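# Pass the ball along gutters into a roofed box

## Task

Get the ball out of the gutter it starts in and into the box next to a different arm. The box has a roof and one open side. Moving, raising, rotating or tilting the box beyond a small amount counts as failure. Pouring the ball from one gutter into another and then into the box is allowed. If the ball drops noticeably below table-top height while no arm is carrying it, the task fails. A gutter only retains the ball while its open end is raised above the other end, so holding its handle vertical lets the ball roll out. Arm bases in metres, with heading in degrees counter-clockwise from +x: arm1 x=-1.78 y=+0.16 z=+0.86 heading -3; arm2 x=+0.00 y=+0.16 z=+0.92 heading +89; arm3 x=+1.78 y=-0.13 z=+0.94 heading +180. At the end, release everything and move the arms away. Anything that stays in place only because a robot holds it does not count. Also fail: knocking or placing any object outside the work area.

## Robot and tools

Setup: three identical i2rt Big YAM arms, arm1, arm2 and arm3, share the scene. Each has six revolute joints, a two-finger gripper and a wrist camera. With joints 1 and 6 at zero and the hand level and pointing forward, that camera sits on top of the hand and looks toward the fingertips. The hand can reach roughly 1.0 m from the joint-1 axis. Joints move at different speeds, so the hand can sweep a wide path between postures. Room cameras: cam_end_1, cam_end_2, cam_gap_1, cam_gap_2, cam_side, cam_top. Wrist cameras: arm1_cam_wrist, arm2_cam_wrist, arm3_cam_wrist.

Frame: a single scene frame with its origin on the floor and +z up. Base positions and headings are listed in the task. The hand point lies midway between the fingertips. The hand z axis runs along the fingers, and the fingers close along hand y.

execute_actions(actions, cameras): actions is a list holding exactly one action, or an empty list to only read state and images. An action is an object keyed by arm name ("arm1", "arm2", "arm3"). Each arm gets {"joints": {...}} with absolute joint targets, not offsets, by name:
- joint1_rad: -2.879 to 2.879, rotates the arm about its base; positive is counter-clockwise seen from above; 0 points along the base heading.
- joint2_rad: 0 to 3.141, shoulder; 0 is upper arm pointing back roughly level; increasing raises it up and then forward.
- joint3_rad: 0 to 3.019, elbow; 0 is fully folded, larger opens it.
- joint4_rad: -1.692 to 1.57, hand pitch; positive tilts the fingers up.
- joint5_rad: -1.57 to 1.57, sideways hand swing; positive is toward the arm's right.
- joint6_rad: -2.094 to 2.094, hand roll; positive is clockwise viewed from behind the hand.
- gripper_m: 0 to 0.093, fingertip gap in metres. Grip force is about 50 to 62 N per pad, lower on some units.
The tolerances that count as reached are ±0.045, ±0.14, ±0.09, ±0.055, ±0.03, ±0.035 rad and ±0.003 m. All motions in one action start together and may finish at different times. One action runs at most 15 s. Any unknown key or out-of-range number rejects the whole call, and nothing moves. A joint or arm you leave out may still be driving toward an earlier target. cameras is a list of camera names, or "all"; omitting it or passing null also gives all, and [] gives none. Images come in the order named on the "pictures" line.

wait(seconds): 0 to 10 s. Nothing new is commanded and the simulation keeps running. It returns the same things as an empty action.

zoom_image(camera, region): region is [x0, y0, x1, y1] in pixels of that camera's most recent full image, origin at the top left, at most 504x504. Wrist images are 616x616; room images are 672x504.

finished_scene(scene): pass the current scene number. It closes the scene for good and reports whether the task succeeded; a following scene may present a new task. Ending a reply without any tool call also ends everything.

Reading results: joint_status tells how each commanded motion of the last accepted action ended. "off_target" means the joint stopped short and may still push. After "contact_stop" or "time_out", the joint holds where it stopped. An exception: after time_out, a joint may keep a target (limited to 0.375, 0.375, 0.113, 0.225, 0.075, 0.3 rad from its position for joints 1 to 6) and continue pushing, moving on its own if the way clears. To relieve that push, command the joint to its reported position. "joint command not followed" plus a "cause:" line means a self- and inter-arm collision check blocked that arm's joint targets; gripper targets still run. Such joints show "not_followed" and may be retried with every later action. on_its_own lists behaviour this call did not command; "held at" is the held target, not the current position. Joint torques are raw drive outputs, noisy, offset and nonzero even in free air, so do not treat them as clean contact sensing. Tiny target changes may not move a joint, and a joint carrying a load may droop. If a result reports a stop, the rest of that reply's motion calls are skipped.

Calibration: each camera has K, distortion D and T_world_to_cam (scene frame to camera frame, in metres), and pos_world. Room cameras may be off by up to about 2.3 degrees and 9 mm. Wrist camera poses come from joint readings, so they can be off by more. Results list any cameras whose calibration changed.

Hazards: the arms do not halt on contact and can push very hard. Two arms pressing hard together fails the run, and a hard collision can. The collision check can react late and ignores fingers, gripper housings and wrist cameras. Sustained effort heats motors: a MOTOR HOT line appears from 85 °C. At 100 °C an OVER-TEMPERATURE FAULT drops that arm and its gripper until it cools, and the affected keys show "limit_stop_at_motor_heat"; resend those targets afterward. Heat accumulates even while you are thinking, and some carries into later scenes. Avoid drops, slips, slams and strong pushes. Keep the box still, keep the ball above table height unless it is held, and keep everything inside the work area. Loose objects may occasionally be nudged by outside forces. The scene keeps running while you think, and the robots hold the last command during that time.

Each tool is called after ">>>" as name(argument=value, ...), one argument or row to a line, values as JSON.

## Session

>>> execute_actions(
  actions=[],
)

Scene clock: 0.00 s.
Joint torques (N m, as the arm reports them, + toward a larger angle): no reading
Motor temperatures (°C, as the motors report them): arm1=[26 23 25 24 22 25] | arm2=[24 26 24 23 23 25] | arm3=[25 23 24 24 26 25]
arm1.joint_positions: joint1_rad=+0.767 joint2_rad=+0.390 joint3_rad=+1.356 joint4_rad=-1.495 joint5_rad=+0.051 joint6_rad=-0.444 gripper_m=+0.095
arm1.joint_status: not commanded
arm1.hand: x=-1.6783 y=+0.2323 z=+1.3896 quat_wxyz=(-0.496, +0.464, -0.732, -0.045) (m; scene frame)
arm2.joint_positions: joint1_rad=-0.180 joint2_rad=+0.285 joint3_rad=+1.413 joint4_rad=-1.613 joint5_rad=-0.079 joint6_rad=-0.748 gripper_m=+0.094
arm2.joint_status: not commanded
arm2.hand: x=-0.0009 y=+0.2227 z=+1.4529 quat_wxyz=(-0.480, +0.757, -0.400, -0.191) (m; scene frame)
arm3.joint_positions: joint1_rad=-0.842 joint2_rad=+0.468 joint3_rad=+1.512 joint4_rad=-1.540 joint5_rad=+0.053 joint6_rad=-0.402 gripper_m=+0.095
arm3.joint_status: not commanded
arm3.hand: x=+1.6989 y=-0.0301 z=+1.5146 quat_wxyz=(-0.320, +0.837, -0.201, -0.397) (m; scene frame)
pictures: arm1_cam_wrist, arm2_cam_wrist, arm3_cam_wrist, cam_end_1, cam_end_2, cam_gap_1, cam_gap_2, cam_side, cam_top
Images, in order (width x height): arm1_cam_wrist 616x616, arm2_cam_wrist 616x616, arm3_cam_wrist 616x616, cam_end_1 672x504, cam_end_2 672x504, cam_gap_1 672x504, cam_gap_2 672x504, cam_side 672x504, cam_top 672x504.

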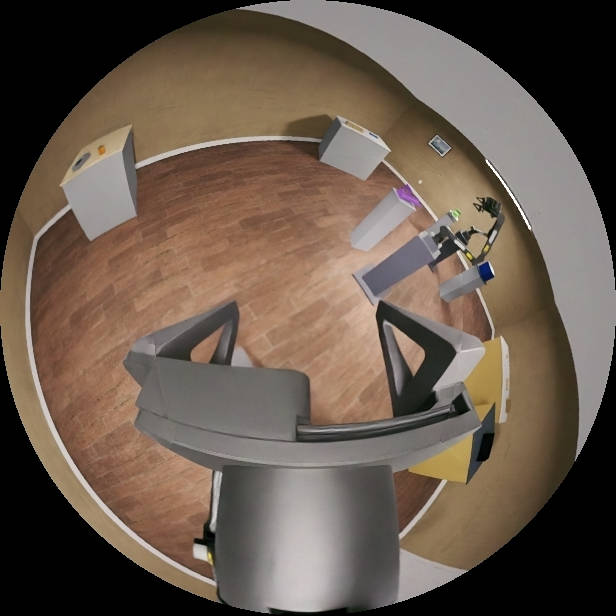

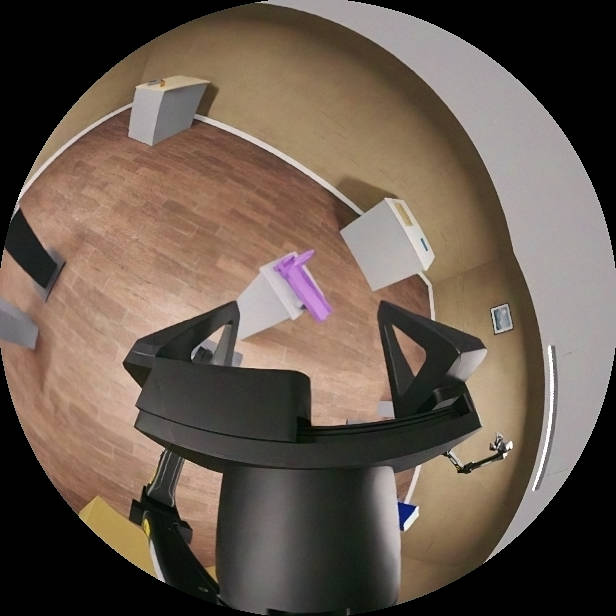

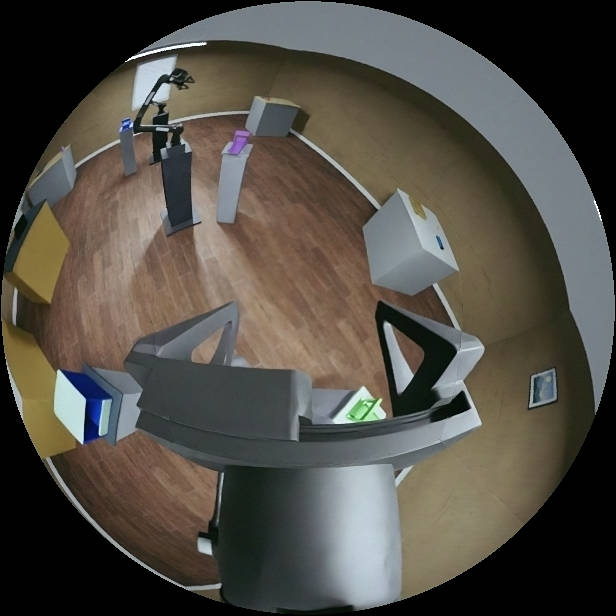

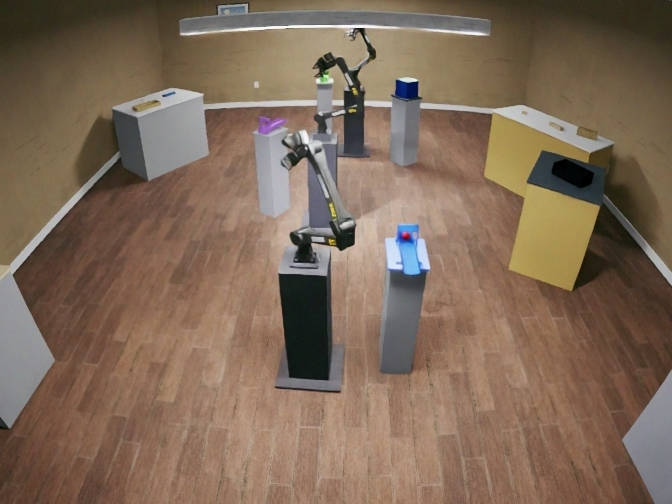

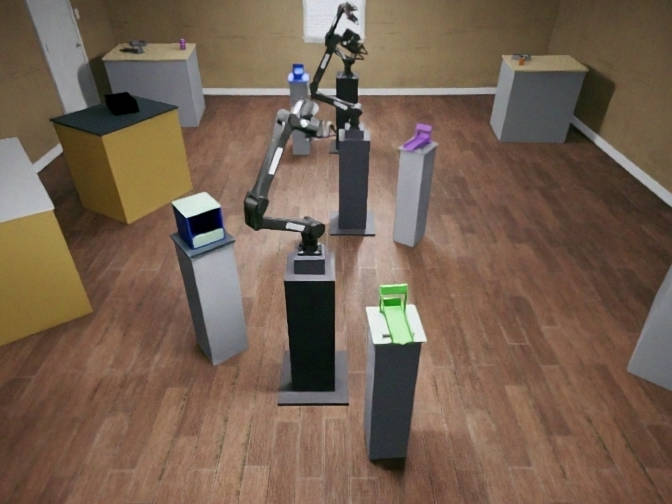

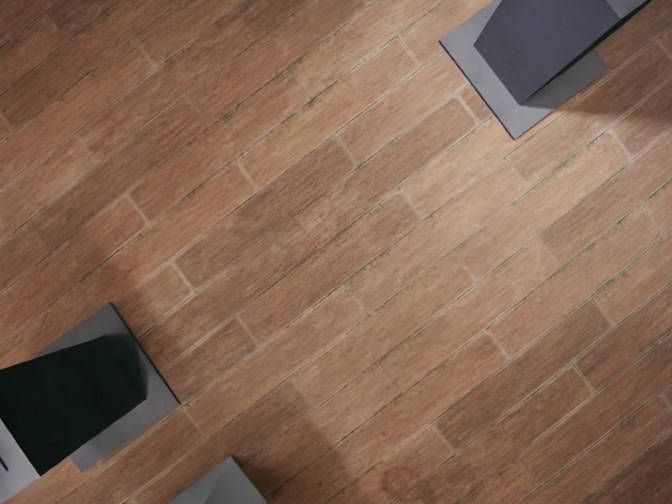

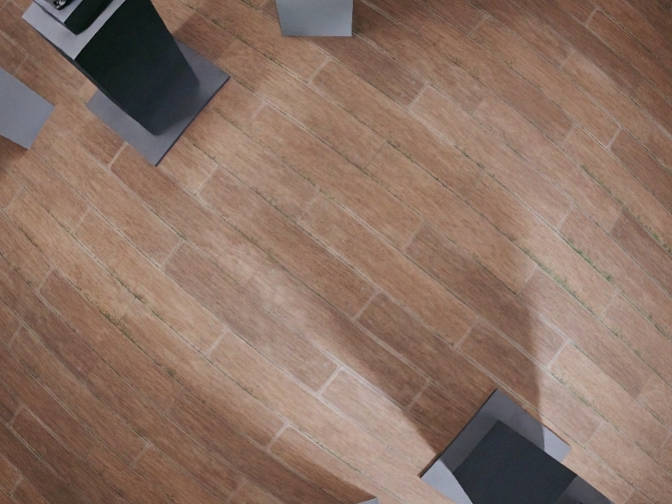

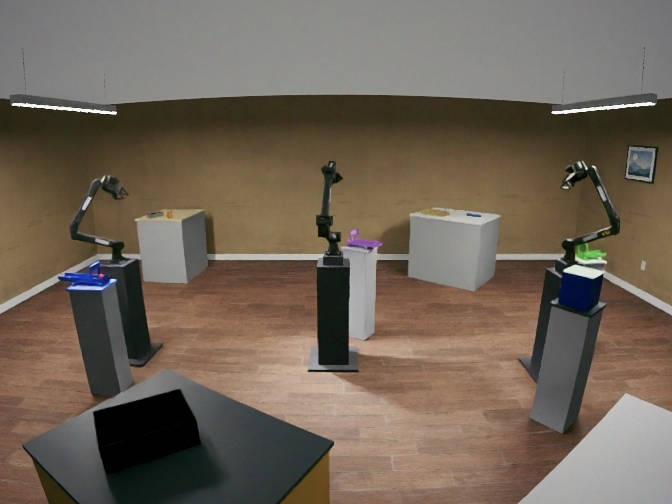

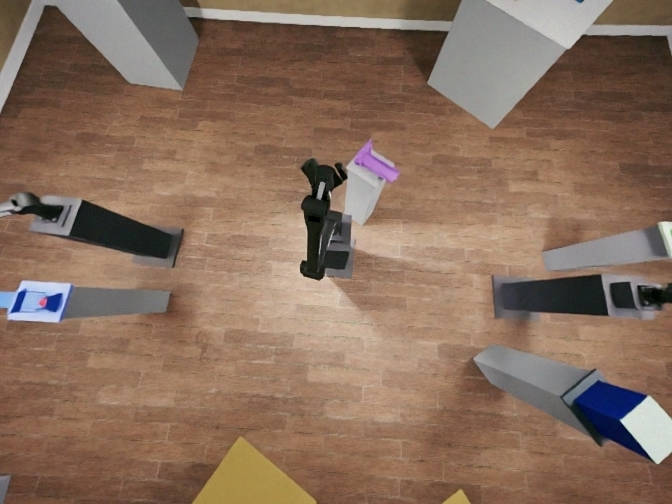

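>>> zoom_image(
  camera="cam_end_1",
  region=[360, 200, 460, 290],
)

>>> zoom_image(
  camera="cam_end_2",
  region=[340, 270, 450, 360],
)

>>> zoom_image(
  camera="cam_end_2",
  region=[150, 180, 260, 270],
)

>>> zoom_image(
  camera="cam_top",
  region=[330, 120, 420, 200],
)

>>> zoom_image(
  camera="cam_top",
  region=[0, 260, 100, 340],
)

>>> zoom_image(
  camera="cam_side",
  region=[40, 240, 160, 320],
)

Region (360, 200, 460, 290) of cam_end_1's 672x504 image, scaled by 5.040, with more detail than that image has; it fills the top 454 rows of this view, and the rest is white.

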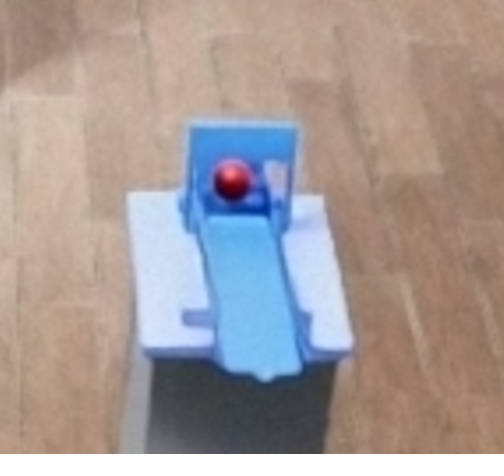

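Region (340, 270, 450, 360) of cam_end_2's 672x504 image, scaled by 4.582, with more detail than that image has; it fills the top 412 rows of this view, and the rest is white.

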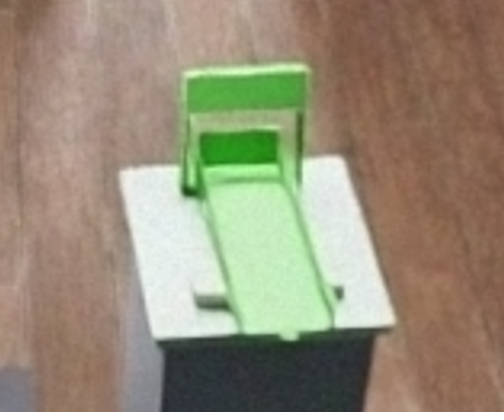

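Region (150, 180, 260, 270) of cam_end_2's 672x504 image, scaled by 4.582, with more detail than that image has; it fills the top 412 rows of this view, and the rest is white.

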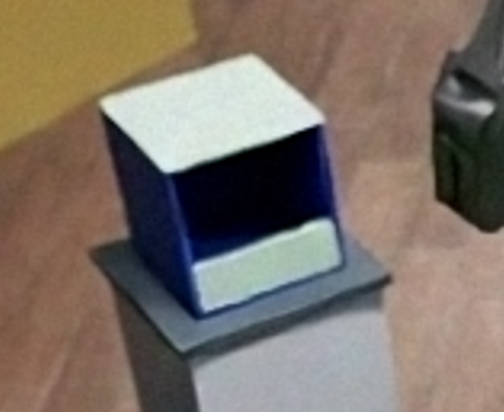

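Region (330, 120, 420, 200) of cam_top's 672x504 image, scaled by 5.600, with more detail than that image has.

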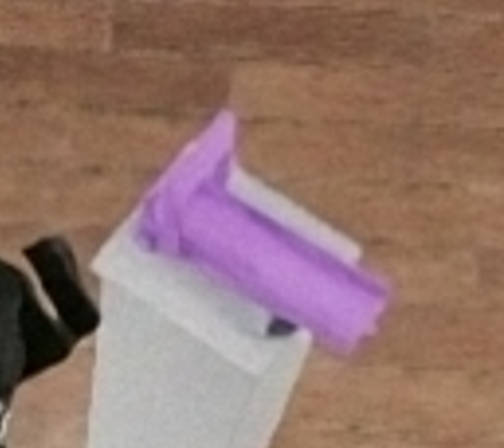

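Region (0, 260, 100, 340) of cam_top's 672x504 image, scaled by 5.040, with more detail than that image has; it fills the top 403 rows of this view, and the rest is white.

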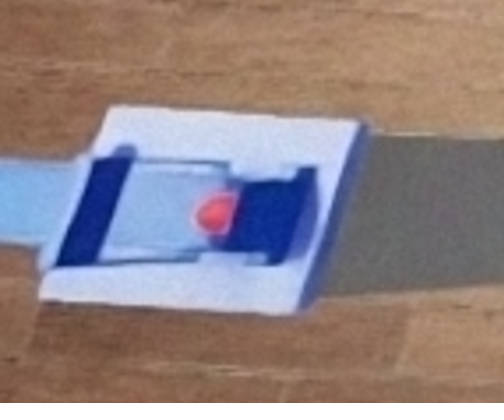

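Region (40, 240, 160, 320) of cam_side's 672x504 image, scaled by 4.200, with more detail than that image has.

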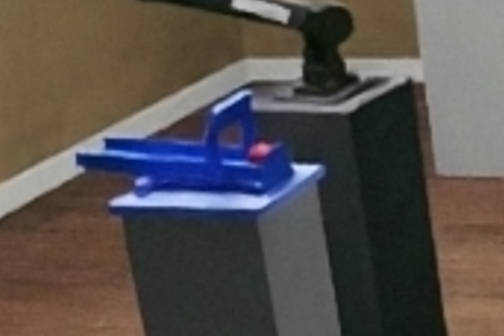

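>>> execute_actions(
  actions=[
    {"arm1":{"joints":{"joint1_rad":-1.27,"joint2_rad":1.0,"joint3_rad":1.1,"joint4_rad":-1.4,"joint5_rad":0,"joint6_rad":0}},"arm2":{"joints":{"joint1_rad":-0.5,"joint2_rad":1.8,"joint3_rad":2.0,"joint4_rad":-1.2,"joint5_rad":0,"joint6_rad":0}},"arm3":{"joints":{"joint1_rad":0.0,"joint2_rad":2.2,"joint3_rad":2.6,"joint4_rad":-1.0,"joint5_rad":0,"joint6_rad":0}}},
  ],
  cameras=["arm1_cam_wrist","arm2_cam_wrist","cam_side","cam_top"],
)

Scene clock: 90.67 s.
Joint torques (N m, as the arm reports them, + toward a larger angle): arm1=[-0.93 -6.56  8.29  0.82 -0.01 -0.07] | arm2=[  1.26 -19.16  14.54   1.47   0.     0.05] | arm3=[ -0.64 -28.17  12.27   1.56  -0.01   0.16]
Motor temperatures (°C, as the motors report them): arm1=[26 24 32 24 22 25] | arm2=[24 27 28 23 23 25] | arm3=[25 25 29 24 26 25]
arm1.joint_positions: joint1_rad=-1.267 joint2_rad=+1.011 joint3_rad=+1.097 joint4_rad=-1.409 joint5_rad=+0.000 joint6_rad=-0.008 gripper_m=+0.095
arm1.joint_status: all done
arm1.hand: x=-1.7009 y=-0.1529 z=+1.1438 quat_wxyz=(-0.097, -0.605, -0.787, +0.076) (m; scene frame)
arm2.joint_positions: joint1_rad=-0.495 joint2_rad=+1.804 joint3_rad=+1.967 joint4_rad=-1.204 joint5_rad=-0.002 joint6_rad=-0.008 gripper_m=+0.094
arm2.joint_status: all done
arm2.hand: x=+0.3322 y=+0.7524 z=+1.2506 quat_wxyz=(-0.224, +0.491, -0.831, -0.131) (m; scene frame)
arm3.joint_positions: joint1_rad=-0.001 joint2_rad=+2.206 joint3_rad=+2.552 joint4_rad=-1.002 joint5_rad=+0.002 joint6_rad=-0.012 gripper_m=+0.095
arm3.joint_status: all done
arm3.hand: x=+0.9200 y=-0.1215 z=+1.3043 quat_wxyz=(-0.006, +0.900, +0.002, -0.436) (m; scene frame)
pictures: arm1_cam_wrist, arm2_cam_wrist, cam_side, cam_top
camera_calibration (this result's frames):
arm1_cam_wrist: T_world_to_cam=[[-0.965803, -0.258972, 0.0125445, -1.69858], [-0.237785, 0.903998, 0.355312, -0.665716], [-0.103356, 0.340179, -0.934664, 1.07392], [0, 0, 0, 1]] pos_world=[-1.68779, -0.203404, 1.2616]
arm2_cam_wrist: T_world_to_cam=[[0.878383, -0.477892, -0.00785591, 0.0780417], [-0.475444, -0.875331, 0.088027, 0.713682], [-0.0489439, -0.0735864, -0.996087, 1.44226], [0, 0, 0, 1]] pos_world=[0.341355, 0.768134, 1.37441]
Images, in order (width x height): arm1_cam_wrist 616x616, arm2_cam_wrist 616x616, cam_side 672x504, cam_top 672x504.

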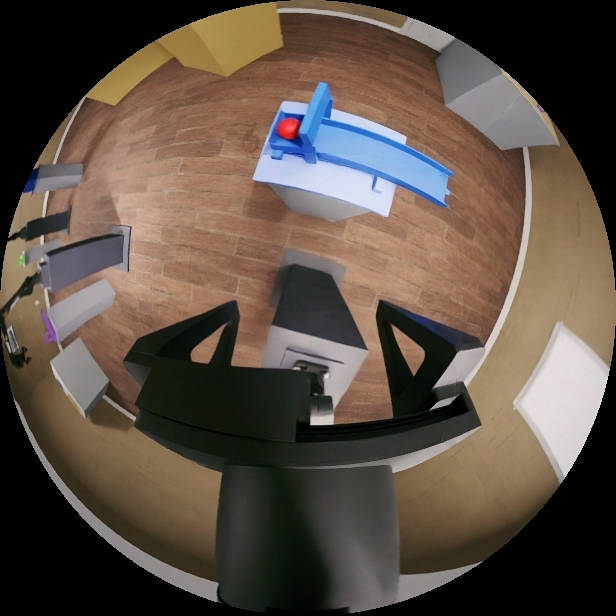

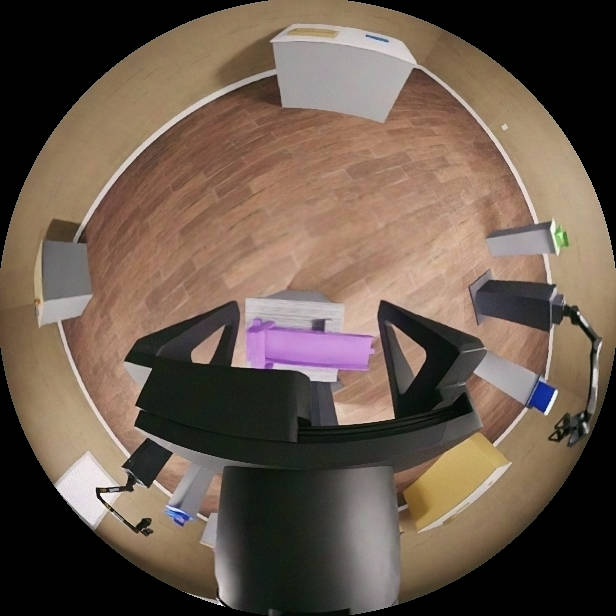

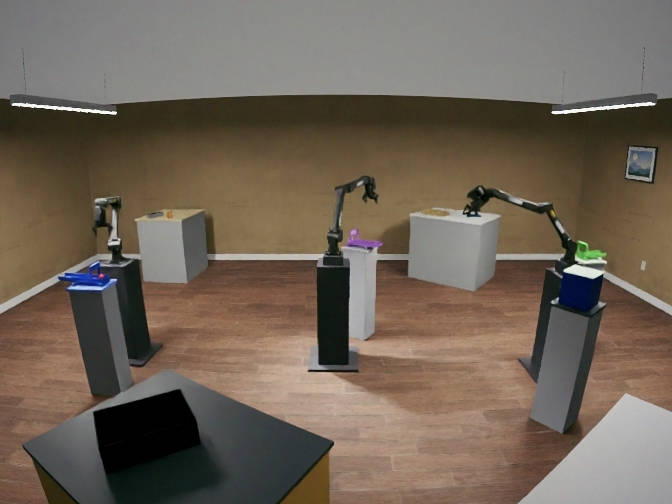

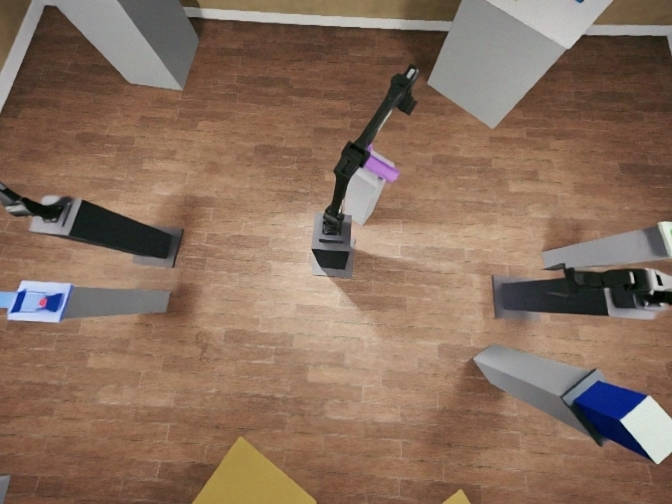

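>>> execute_actions(
  actions=[
    {"arm1":{"joints":{"joint4_rad":-0.4}},"arm2":{"joints":{"joint3_rad":2.7}},"arm3":{"joints":{"joint2_rad":1.4}}},
  ],
  cameras=[],
)

Scene clock: 157.73 s.
Joint torques (N m, as the arm reports them, + toward a larger angle): arm1=[-1.01 -8.    9.17  2.37 -0.01 -0.07] | arm2=[  1.26 -13.65  10.51   2.15  -0.01   0.05] | arm3=[ 0.27 -6.4   6.24  1.69 -0.05  0.16]
Motor temperatures (°C, as the motors report them): arm1=[26 24 36 24 22 25] | arm2=[24 32 36 23 23 25] | arm3=[25 34 38 24 26 25]
arm1.joint_positions: joint1_rad=-1.267 joint2_rad=+1.011 joint3_rad=+1.097 joint4_rad=-0.425 joint5_rad=+0.000 joint6_rad=-0.008 gripper_m=+0.095
arm1.joint_status: all done
arm1.hand: x=-1.6581 y=-0.3191 z=+1.3003 quat_wxyz=(-0.455, -0.497, -0.647, +0.356) (m; scene frame)
arm2.joint_positions: joint1_rad=-0.495 joint2_rad=+1.780 joint3_rad=+2.680 joint4_rad=-1.204 joint5_rad=-0.002 joint6_rad=-0.008 gripper_m=+0.094
arm2.joint_status: all done
arm2.hand: x=+0.3142 y=+0.7206 z=+1.6306 quat_wxyz=(-0.511, +0.411, -0.694, -0.297) (m; scene frame)
arm3.joint_positions: joint1_rad=-0.001 joint2_rad=+1.392 joint3_rad=+2.575 joint4_rad=-0.999 joint5_rad=+0.002 joint6_rad=-0.012 gripper_m=+0.095
arm3.joint_status: all done
arm3.hand: x=+1.3608 y=-0.1254 z=+1.8485 quat_wxyz=(-0.008, +0.644, +0.002, -0.765) (m; scene frame)
pictures: none
No camera images: the call's "cameras" was empty. Leave "cameras" out to get every camera's image.

>>> execute_actions(
  actions=[
    {"arm1":{"joints":{"joint1_rad":-1.27,"joint2_rad":1.595,"joint3_rad":1.621,"joint4_rad":-1.526}},"arm2":{"joints":{"joint1_rad":-0.34,"joint2_rad":1.595,"joint3_rad":1.621,"joint4_rad":-1.526}},"arm3":{"joints":{"joint1_rad":-2.41,"joint2_rad":1.595,"joint3_rad":1.621,"joint4_rad":-1.526}}},
  ],
  cameras=["arm1_cam_wrist","arm2_cam_wrist","arm3_cam_wrist","cam_side"],
)

Scene clock: 239.50 s.
Joint torques (N m, as the arm reports them, + toward a larger angle): arm1=[ -0.91 -17.77  11.95  -0.29  -0.01  -0.06] | arm2=[  1.4  -15.69  10.99   0.04  -0.02   0.04] | arm3=[  0.53 -17.13   8.     0.13   0.05   0.16]
Motor temperatures (°C, as the motors report them): arm1=[26 25 42 25 22 25] | arm2=[24 31 33 23 23 25] | arm3=[25 28 32 24 26 25]
arm1.joint_positions: joint1_rad=-1.267 joint2_rad=+1.610 joint3_rad=+1.563 joint4_rad=-1.513 joint5_rad=+0.000 joint6_rad=-0.008 gripper_m=+0.095
arm1.joint_status: all done
arm1.hand: x=-1.6586 y=-0.3171 z=+1.1043 quat_wxyz=(-0.004, -0.609, -0.793, +0.003) (m; scene frame)
arm2.joint_positions: joint1_rad=-0.336 joint2_rad=+1.609 joint3_rad=+1.617 joint4_rad=-1.514 joint5_rad=-0.002 joint6_rad=-0.007 gripper_m=+0.094
arm2.joint_status: all done
arm2.hand: x=+0.1743 y=+0.6333 z=+1.1827 quat_wxyz=(-0.025, +0.574, -0.818, -0.018) (m; scene frame)
arm3.joint_positions: joint1_rad=-2.414 joint2_rad=+1.617 joint3_rad=+1.625 joint4_rad=-1.516 joint5_rad=+0.000 joint6_rad=-0.010 gripper_m=+0.095
arm3.joint_status: all done
arm3.hand: x=+2.1556 y=+0.2050 z=+1.2086 quat_wxyz=(-0.035, +0.358, -0.933, -0.009) (m; scene frame)
pictures: arm1_cam_wrist, arm2_cam_wrist, arm3_cam_wrist, cam_side
camera_calibration (this result's frames):
arm1_cam_wrist: T_world_to_cam=[[-0.965144, -0.261534, 0.00983714, -1.69651], [-0.210357, 0.79755, 0.565388, -0.713465], [-0.155714, 0.543612, -0.824766, 0.953547], [0, 0, 0, 1]] pos_world=[-1.63898, -0.39303, 1.20653]
arm2_cam_wrist: T_world_to_cam=[[0.940705, -0.338973, -0.01312, 0.066619], [-0.282107, -0.8032, 0.524676, -0.0554573], [-0.188389, -0.489864, -0.851201, 1.47471], [0, 0, 0, 1]] pos_world=[0.199506, 0.700448, 1.28525]
arm3_cam_wrist: T_world_to_cam=[[0.65844, -0.752629, 0.00247964, -1.26758], [-0.643868, -0.561577, 0.519678, 0.882572], [-0.389732, -0.343773, -0.854359, 2.06471], [0, 0, 0, 1]] pos_world=[2.20757, 0.251407, 1.30849]
Images, in order (width x height): arm1_cam_wrist 616x616, arm2_cam_wrist 616x616, arm3_cam_wrist 616x616, cam_side 672x504.

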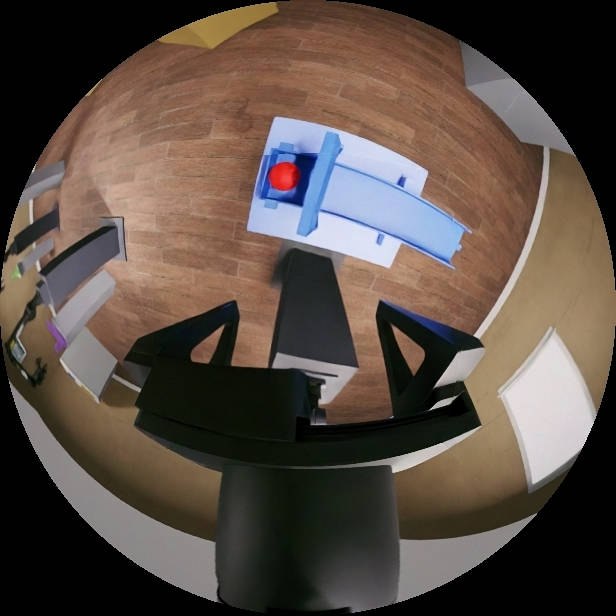

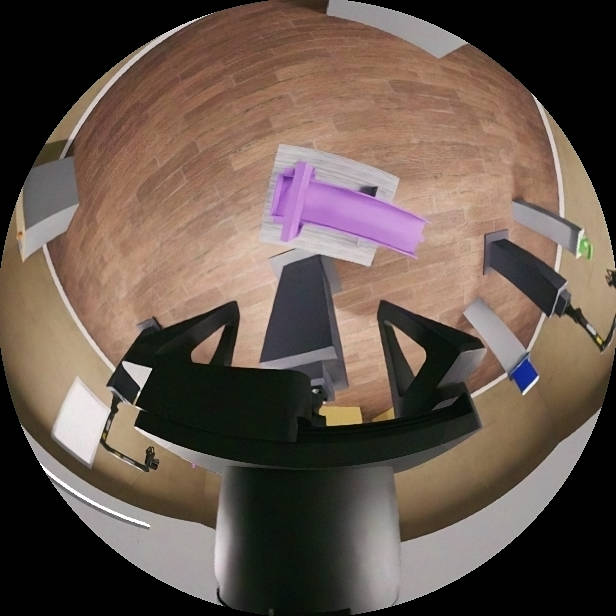

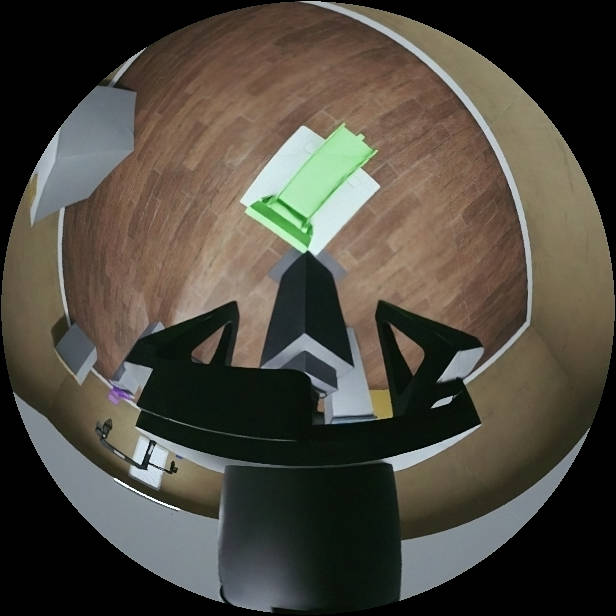

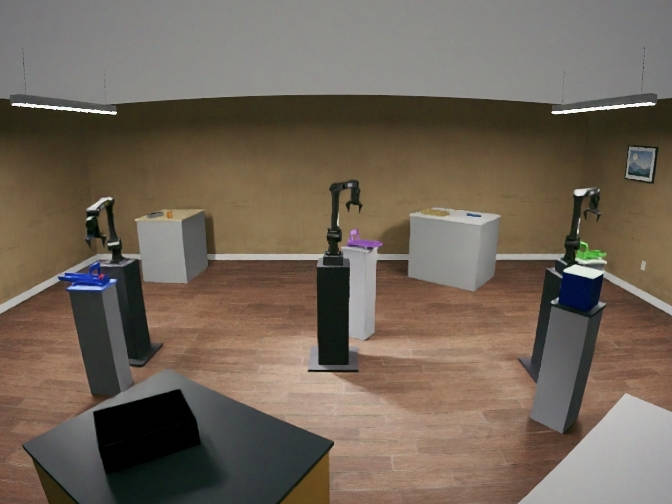

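>>> zoom_image(
  camera="arm1_cam_wrist",
  region=[240, 110, 480, 280],
)

>>> zoom_image(
  camera="cam_side",
  region=[50, 190, 150, 310],
)

Region (240, 110, 480, 280) of arm1_cam_wrist's 616x616 image, scaled by 2.100, with more detail than that image has; it fills the top 357 rows of this view, and the rest is white.

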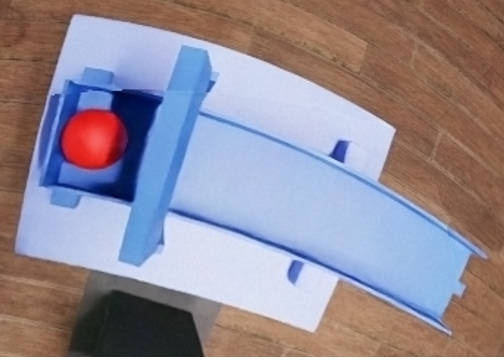

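Region (50, 190, 150, 310) of cam_side's 672x504 image, scaled by 4.200, with more detail than that image has.

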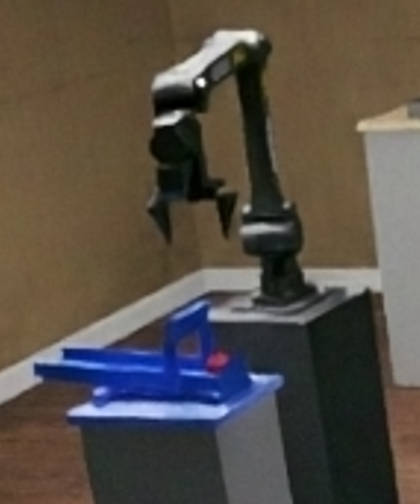

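>>> zoom_image(
  camera="arm2_cam_wrist",
  region=[240, 130, 450, 280],
)

>>> zoom_image(
  camera="arm3_cam_wrist",
  region=[220, 110, 410, 270],
)

Region (240, 130, 450, 280) of arm2_cam_wrist's 616x616 image, scaled by 2.400, with more detail than that image has; it fills the top 360 rows of this view, and the rest is white.

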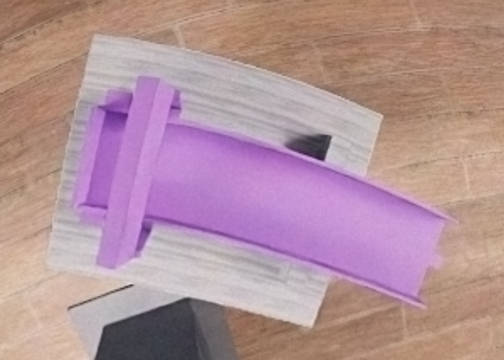

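Region (220, 110, 410, 270) of arm3_cam_wrist's 616x616 image, scaled by 2.653, with more detail than that image has; it fills the top 424 rows of this view, and the rest is white.

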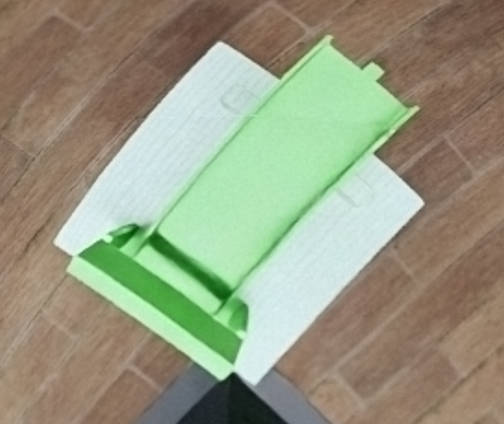

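>>> execute_actions(
  actions=[
    {"arm1":{"joints":{"joint1_rad":-1.246,"joint2_rad":1.87,"joint3_rad":1.82,"joint4_rad":-1.488,"joint5_rad":0.13,"joint6_rad":0.25,"gripper_m":0.07}},"arm2":{"joints":{"joint1_rad":-0.249,"joint2_rad":1.87,"joint3_rad":1.65,"joint4_rad":-1.346,"joint5_rad":0.125,"joint6_rad":0.305,"gripper_m":0.07}},"arm3":{"joints":{"joint1_rad":-2.296,"joint2_rad":1.73,"joint3_rad":1.36,"joint4_rad":-1.073,"joint5_rad":0.091,"joint6_rad":-0.796,"gripper_m":0.07}}},
  ],
  cameras=["arm1_cam_wrist","arm2_cam_wrist","arm3_cam_wrist","cam_side","cam_end_1","cam_end_2"],
)

Scene clock: 333.77 s.
Joint torques (N m, as the arm reports them, + toward a larger angle): arm1=[ -0.13 -22.52  10.74   0.32   0.23  -0.05] | arm2=[  1.17 -19.03  11.85   0.84   0.1    0.07] | arm3=[ -1.29 -19.07   8.74   0.88   0.18  -0.1 ]
Motor temperatures (°C, as the motors report them): arm1=[26 29 54 24 22 25] | arm2=[24 33 36 23 23 25] | arm3=[25 31 35 24 26 25]
arm1.joint_positions: joint1_rad=-1.254 joint2_rad=+1.886 joint3_rad=+1.777 joint4_rad=-1.496 joint5_rad=+0.128 joint6_rad=+0.241 gripper_m=+0.070
arm1.joint_status: all done
arm1.hand: x=-1.6512 y=-0.4047 z=+1.0454 quat_wxyz=(+0.047, -0.696, -0.715, +0.046) (m; scene frame)
arm2.joint_positions: joint1_rad=-0.241 joint2_rad=+1.881 joint3_rad=+1.629 joint4_rad=-1.359 joint5_rad=+0.122 joint6_rad=+0.297 gripper_m=+0.070
arm2.joint_status: all done
arm2.hand: x=+0.1648 y=+0.7004 z=+1.0491 quat_wxyz=(-0.029, +0.486, -0.871, +0.058) (m; scene frame)
arm3.joint_positions: joint1_rad=-2.287 joint2_rad=+1.748 joint3_rad=+1.341 joint4_rad=-1.085 joint5_rad=+0.088 joint6_rad=-0.784 gripper_m=+0.070
arm3.joint_status: all done
arm3.hand: x=+2.1378 y=+0.2565 z=+1.0409 quat_wxyz=(-0.046, +0.726, -0.685, +0.047) (m; scene frame)
pictures: arm1_cam_wrist, arm2_cam_wrist, arm3_cam_wrist, cam_end_1, cam_end_2, cam_side
camera_calibration (this result's frames):
arm1_cam_wrist: T_world_to_cam=[[-0.989524, -0.0303838, 0.141138, -1.7956], [0.0563532, 0.818766, 0.571354, -0.165978], [-0.132919, 0.573322, -0.808476, 0.986343], [0, 0, 0, 1]] pos_world=[-1.63633, -0.484152, 1.1457]
arm2_cam_wrist: T_world_to_cam=[[0.845218, -0.521452, 0.117026, 0.103604], [-0.485312, -0.657223, 0.576654, -0.0574523], [-0.223785, -0.544193, -0.808563, 1.39122], [0, 0, 0, 1]] pos_world=[0.195885, 0.773358, 1.1459]
arm3_cam_wrist: T_world_to_cam=[[0.991095, 0.0446224, 0.125461, -2.2603], [-0.0365829, -0.814685, 0.578748, -0.307609], [0.128036, -0.578184, -0.805798, 0.834874], [0, 0, 0, 1]] pos_world=[2.12202, 0.332967, 1.13435]
Images, in order (width x height): arm1_cam_wrist 616x616, arm2_cam_wrist 616x616, arm3_cam_wrist 616x616, cam_end_1 672x504, cam_end_2 672x504, cam_side 672x504.

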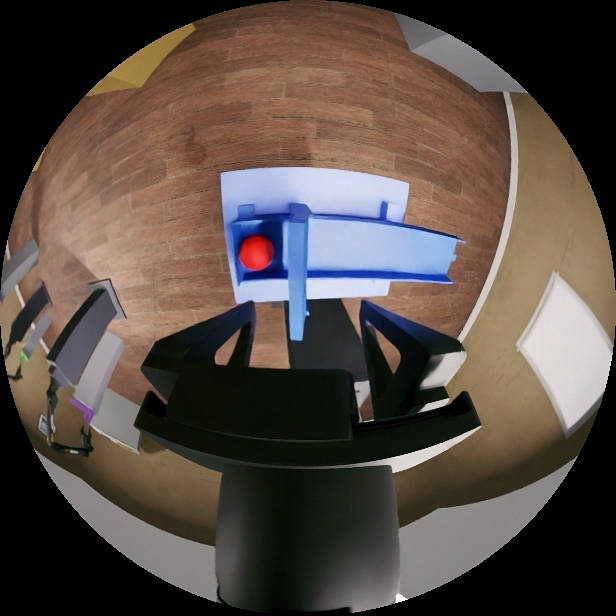

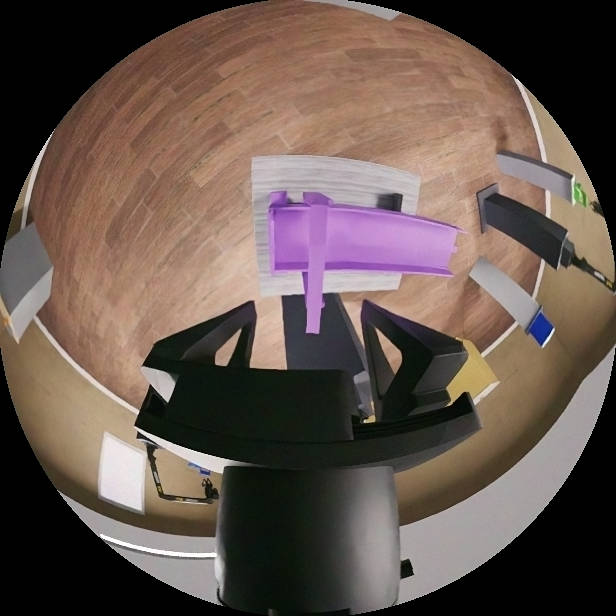

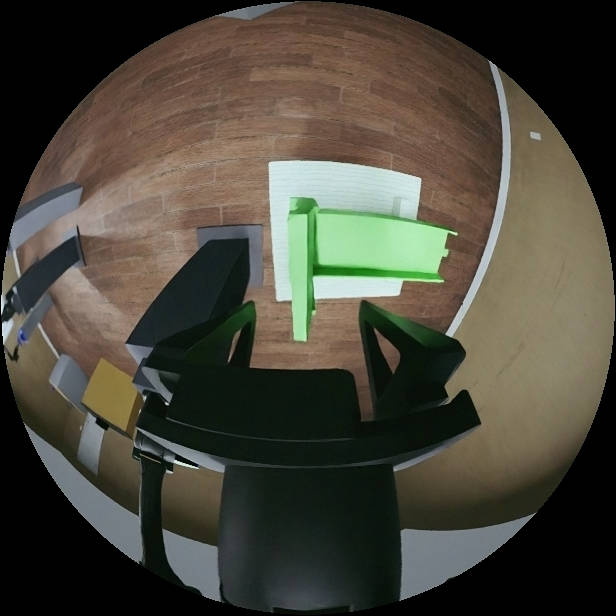

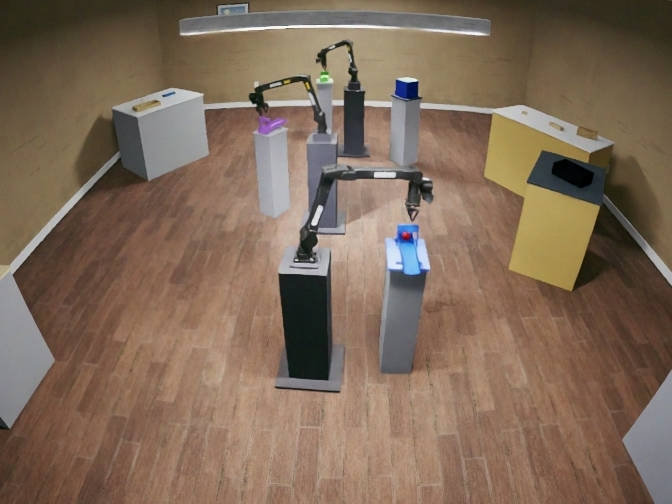

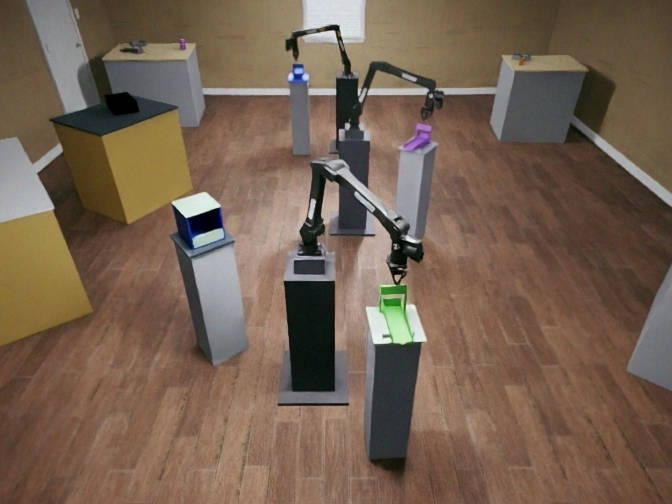

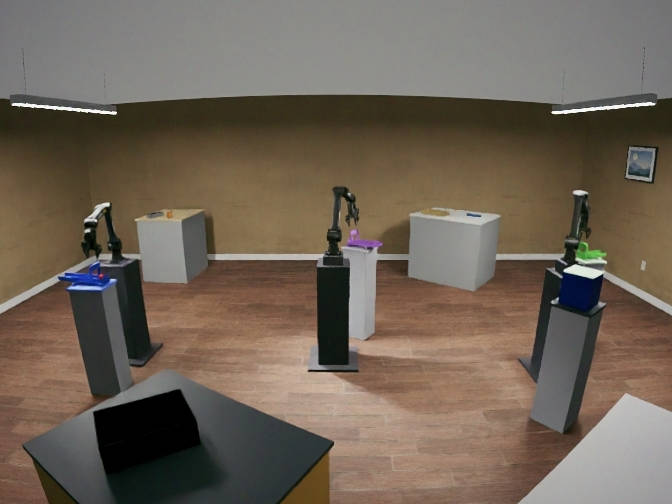

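>>> zoom_image(
  camera="arm1_cam_wrist",
  region=[220, 190, 400, 350],
)

>>> zoom_image(
  camera="arm2_cam_wrist",
  region=[230, 180, 410, 340],
)

>>> zoom_image(
  camera="arm3_cam_wrist",
  region=[220, 190, 400, 350],
)

Region (220, 190, 400, 350) of arm1_cam_wrist's 616x616 image, scaled by 2.800, with more detail than that image has.

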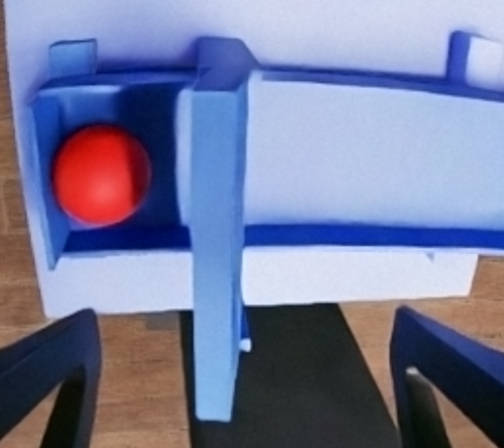

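Region (230, 180, 410, 340) of arm2_cam_wrist's 616x616 image, scaled by 2.800, with more detail than that image has.

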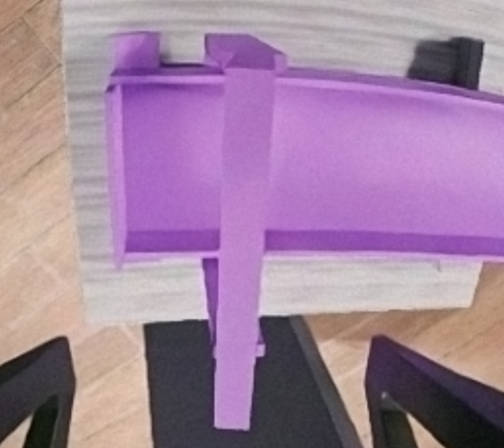

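Region (220, 190, 400, 350) of arm3_cam_wrist's 616x616 image, scaled by 2.800, with more detail than that image has.

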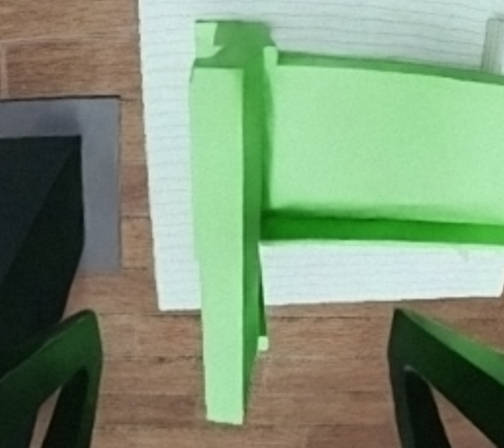

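>>> execute_actions(
  actions=[
    {"arm1":{"joints":{"joint1_rad":-1.25,"joint2_rad":1.895,"joint3_rad":1.645,"joint4_rad":-1.312}},"arm2":{"joints":{"joint1_rad":-0.272,"joint2_rad":1.93,"joint3_rad":1.548,"joint4_rad":-1.187}},"arm3":{"joints":{"joint2_rad":1.817,"joint3_rad":1.279,"joint4_rad":-0.907}}},
  ],
  cameras=["arm1_cam_wrist","arm2_cam_wrist","arm3_cam_wrist"],
)

Scene clock: 389.50 s.
Joint torques (N m, as the arm reports them, + toward a larger angle): arm1=[ -0.49 -20.27   7.23   0.61   0.21  -0.05] | arm2=[  1.54 -17.37   9.94   1.02   0.09   0.06] | arm3=[ -0.82 -17.9    7.58   0.83   0.15  -0.03]
Motor temperatures (°C, as the motors report them): arm1=[26 32 53 24 22 25] | arm2=[24 35 37 23 23 25] | arm3=[25 33 37 24 26 25]
arm1.joint_positions: joint1_rad=-1.254 joint2_rad=+1.891 joint3_rad=+1.648 joint4_rad=-1.327 joint5_rad=+0.128 joint6_rad=+0.241 gripper_m=+0.070
arm1.joint_status: all done
arm1.hand: x=-1.6509 y=-0.4060 z=+0.9940 quat_wxyz=(+0.032, -0.697, -0.714, +0.055) (m; scene frame)
arm2.joint_positions: joint1_rad=-0.271 joint2_rad=+1.920 joint3_rad=+1.545 joint4_rad=-1.202 joint5_rad=+0.123 joint6_rad=+0.297 gripper_m=+0.070
arm2.joint_status: all done
arm2.hand: x=+0.1824 y=+0.7015 z=+0.9969 quat_wxyz=(-0.040, +0.472, -0.879, +0.046) (m; scene frame)
arm3.joint_positions: joint1_rad=-2.287 joint2_rad=+1.821 joint3_rad=+1.273 joint4_rad=-0.919 joint5_rad=+0.088 joint6_rad=-0.784 gripper_m=+0.070
arm3.joint_status: all done
arm3.hand: x=+2.1435 y=+0.2623 z=+0.9829 quat_wxyz=(-0.058, +0.725, -0.685, +0.046) (m; scene frame)
pictures: arm1_cam_wrist, arm2_cam_wrist, arm3_cam_wrist
camera_calibration (this result's frames):
arm1_cam_wrist: T_world_to_cam=[[-0.990732, -0.0257305, 0.133369, -1.78051], [0.0514331, 0.83771, 0.543687, -0.108536], [-0.125714, 0.545508, -0.828623, 0.966206], [0, 0, 0, 1]] pos_world=[-1.63696, -0.481965, 1.0971]
arm2_cam_wrist: T_world_to_cam=[[0.828215, -0.549936, 0.107846, 0.127627], [-0.510234, -0.660374, 0.550969, 0.0142277], [-0.231779, -0.511347, -0.827528, 1.35089], [0, 0, 0, 1]] pos_world=[0.214665, 0.770356, 1.0963]
arm3_cam_wrist: T_world_to_cam=[[0.9888, 0.0426383, 0.143024, -2.27076], [-0.0457408, -0.825623, 0.562365, -0.230581], [0.142062, -0.562609, -0.814426, 0.765098], [0, 0, 0, 1]] pos_world=[2.12609, 0.3369, 1.07756]
Images, in order (width x height): arm1_cam_wrist 616x616, arm2_cam_wrist 616x616, arm3_cam_wrist 616x616.

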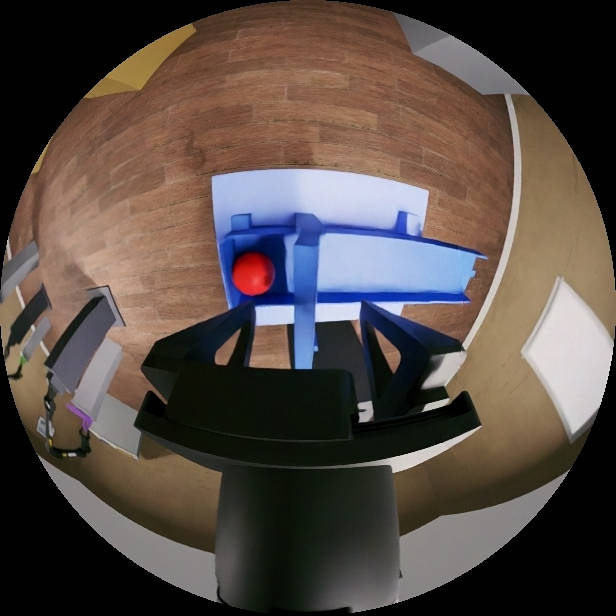

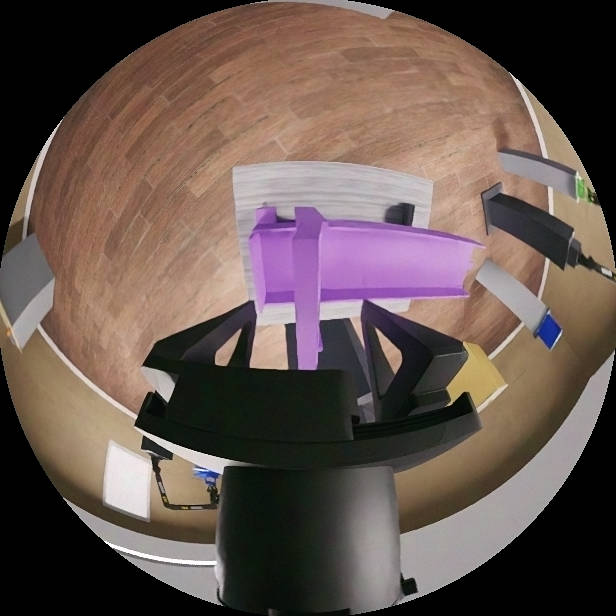

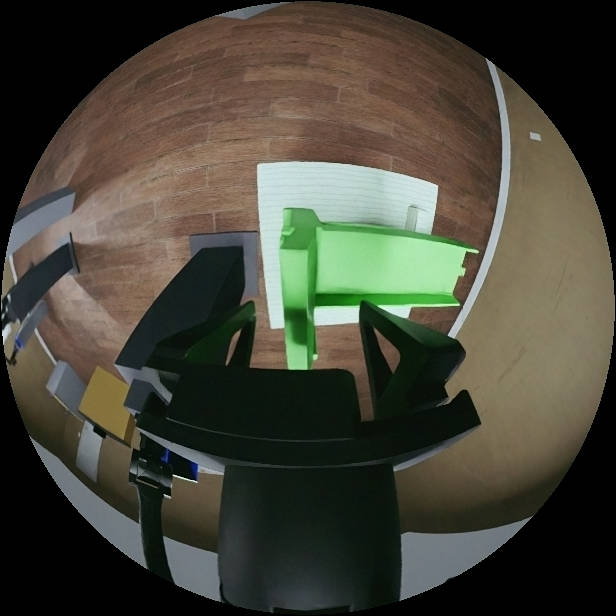

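>>> execute_actions(
  actions=[
    {"arm1":{"joints":{"joint2_rad":1.918,"joint3_rad":1.622,"joint4_rad":-1.306}},"arm2":{"joints":{"joint2_rad":1.952,"joint3_rad":1.528,"joint4_rad":-1.183}},"arm3":{"joints":{"joint1_rad":-2.275,"joint2_rad":1.84,"joint3_rad":1.26,"joint4_rad":-0.903}}},
  ],
  cameras=["arm1_cam_wrist"],
)

Scene clock: 406.17 s.
Joint torques (N m, as the arm reports them, + toward a larger angle): arm1=[ -0.44 -19.22   6.76   0.61   0.21  -0.05] | arm2=[  1.64 -16.29   9.29   0.97   0.08   0.06] | arm3=[  0.77 -15.76   7.08   0.74   0.17  -0.05]
Motor temperatures (°C, as the motors report them): arm1=[26 32 48 24 22 25] | arm2=[24 35 36 23 23 25] | arm3=[25 33 36 24 26 25]
arm1.joint_positions: joint1_rad=-1.254 joint2_rad=+1.903 joint3_rad=+1.631 joint4_rad=-1.320 joint5_rad=+0.128 joint6_rad=+0.241 gripper_m=+0.070
arm1.joint_status: all done
arm1.hand: x=-1.6520 y=-0.4020 z=+0.9814 quat_wxyz=(+0.042, -0.697, -0.714, +0.050) (m; scene frame)
arm2.joint_positions: joint1_rad=-0.271 joint2_rad=+1.927 joint3_rad=+1.530 joint4_rad=-1.198 joint5_rad=+0.123 joint6_rad=+0.297 gripper_m=+0.070
arm2.joint_status: all done
arm2.hand: x=+0.1809 y=+0.6965 z=+0.9880 quat_wxyz=(-0.034, +0.473, -0.879, +0.053) (m; scene frame)
arm3.joint_positions: joint1_rad=-2.287 joint2_rad=+1.823 joint3_rad=+1.260 joint4_rad=-0.914 joint5_rad=+0.088 joint6_rad=-0.784 gripper_m=+0.070
arm3.joint_status: all done
arm3.hand: x=+2.1404 y=+0.2587 z=+0.9779 quat_wxyz=(-0.054, +0.725, -0.685, +0.046) (m; scene frame)
pictures: arm1_cam_wrist
camera_calibration (this result's frames):
arm1_cam_wrist: T_world_to_cam=[[-0.98996, -0.0285804, 0.13843, -1.78462], [0.0545753, 0.826119, 0.560846, -0.121255], [-0.130389, 0.56277, -0.816265, 0.940603], [0, 0, 0, 1]] pos_world=[-1.63744, -0.480178, 1.08283]
Images, in order (width x height): arm1_cam_wrist 616x616.

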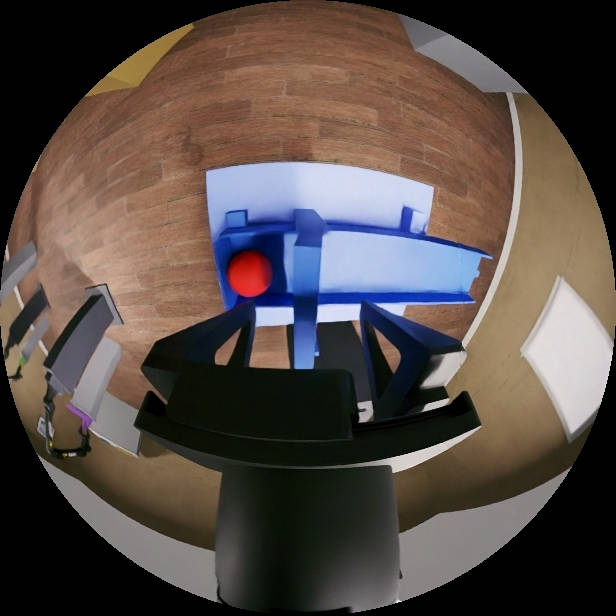

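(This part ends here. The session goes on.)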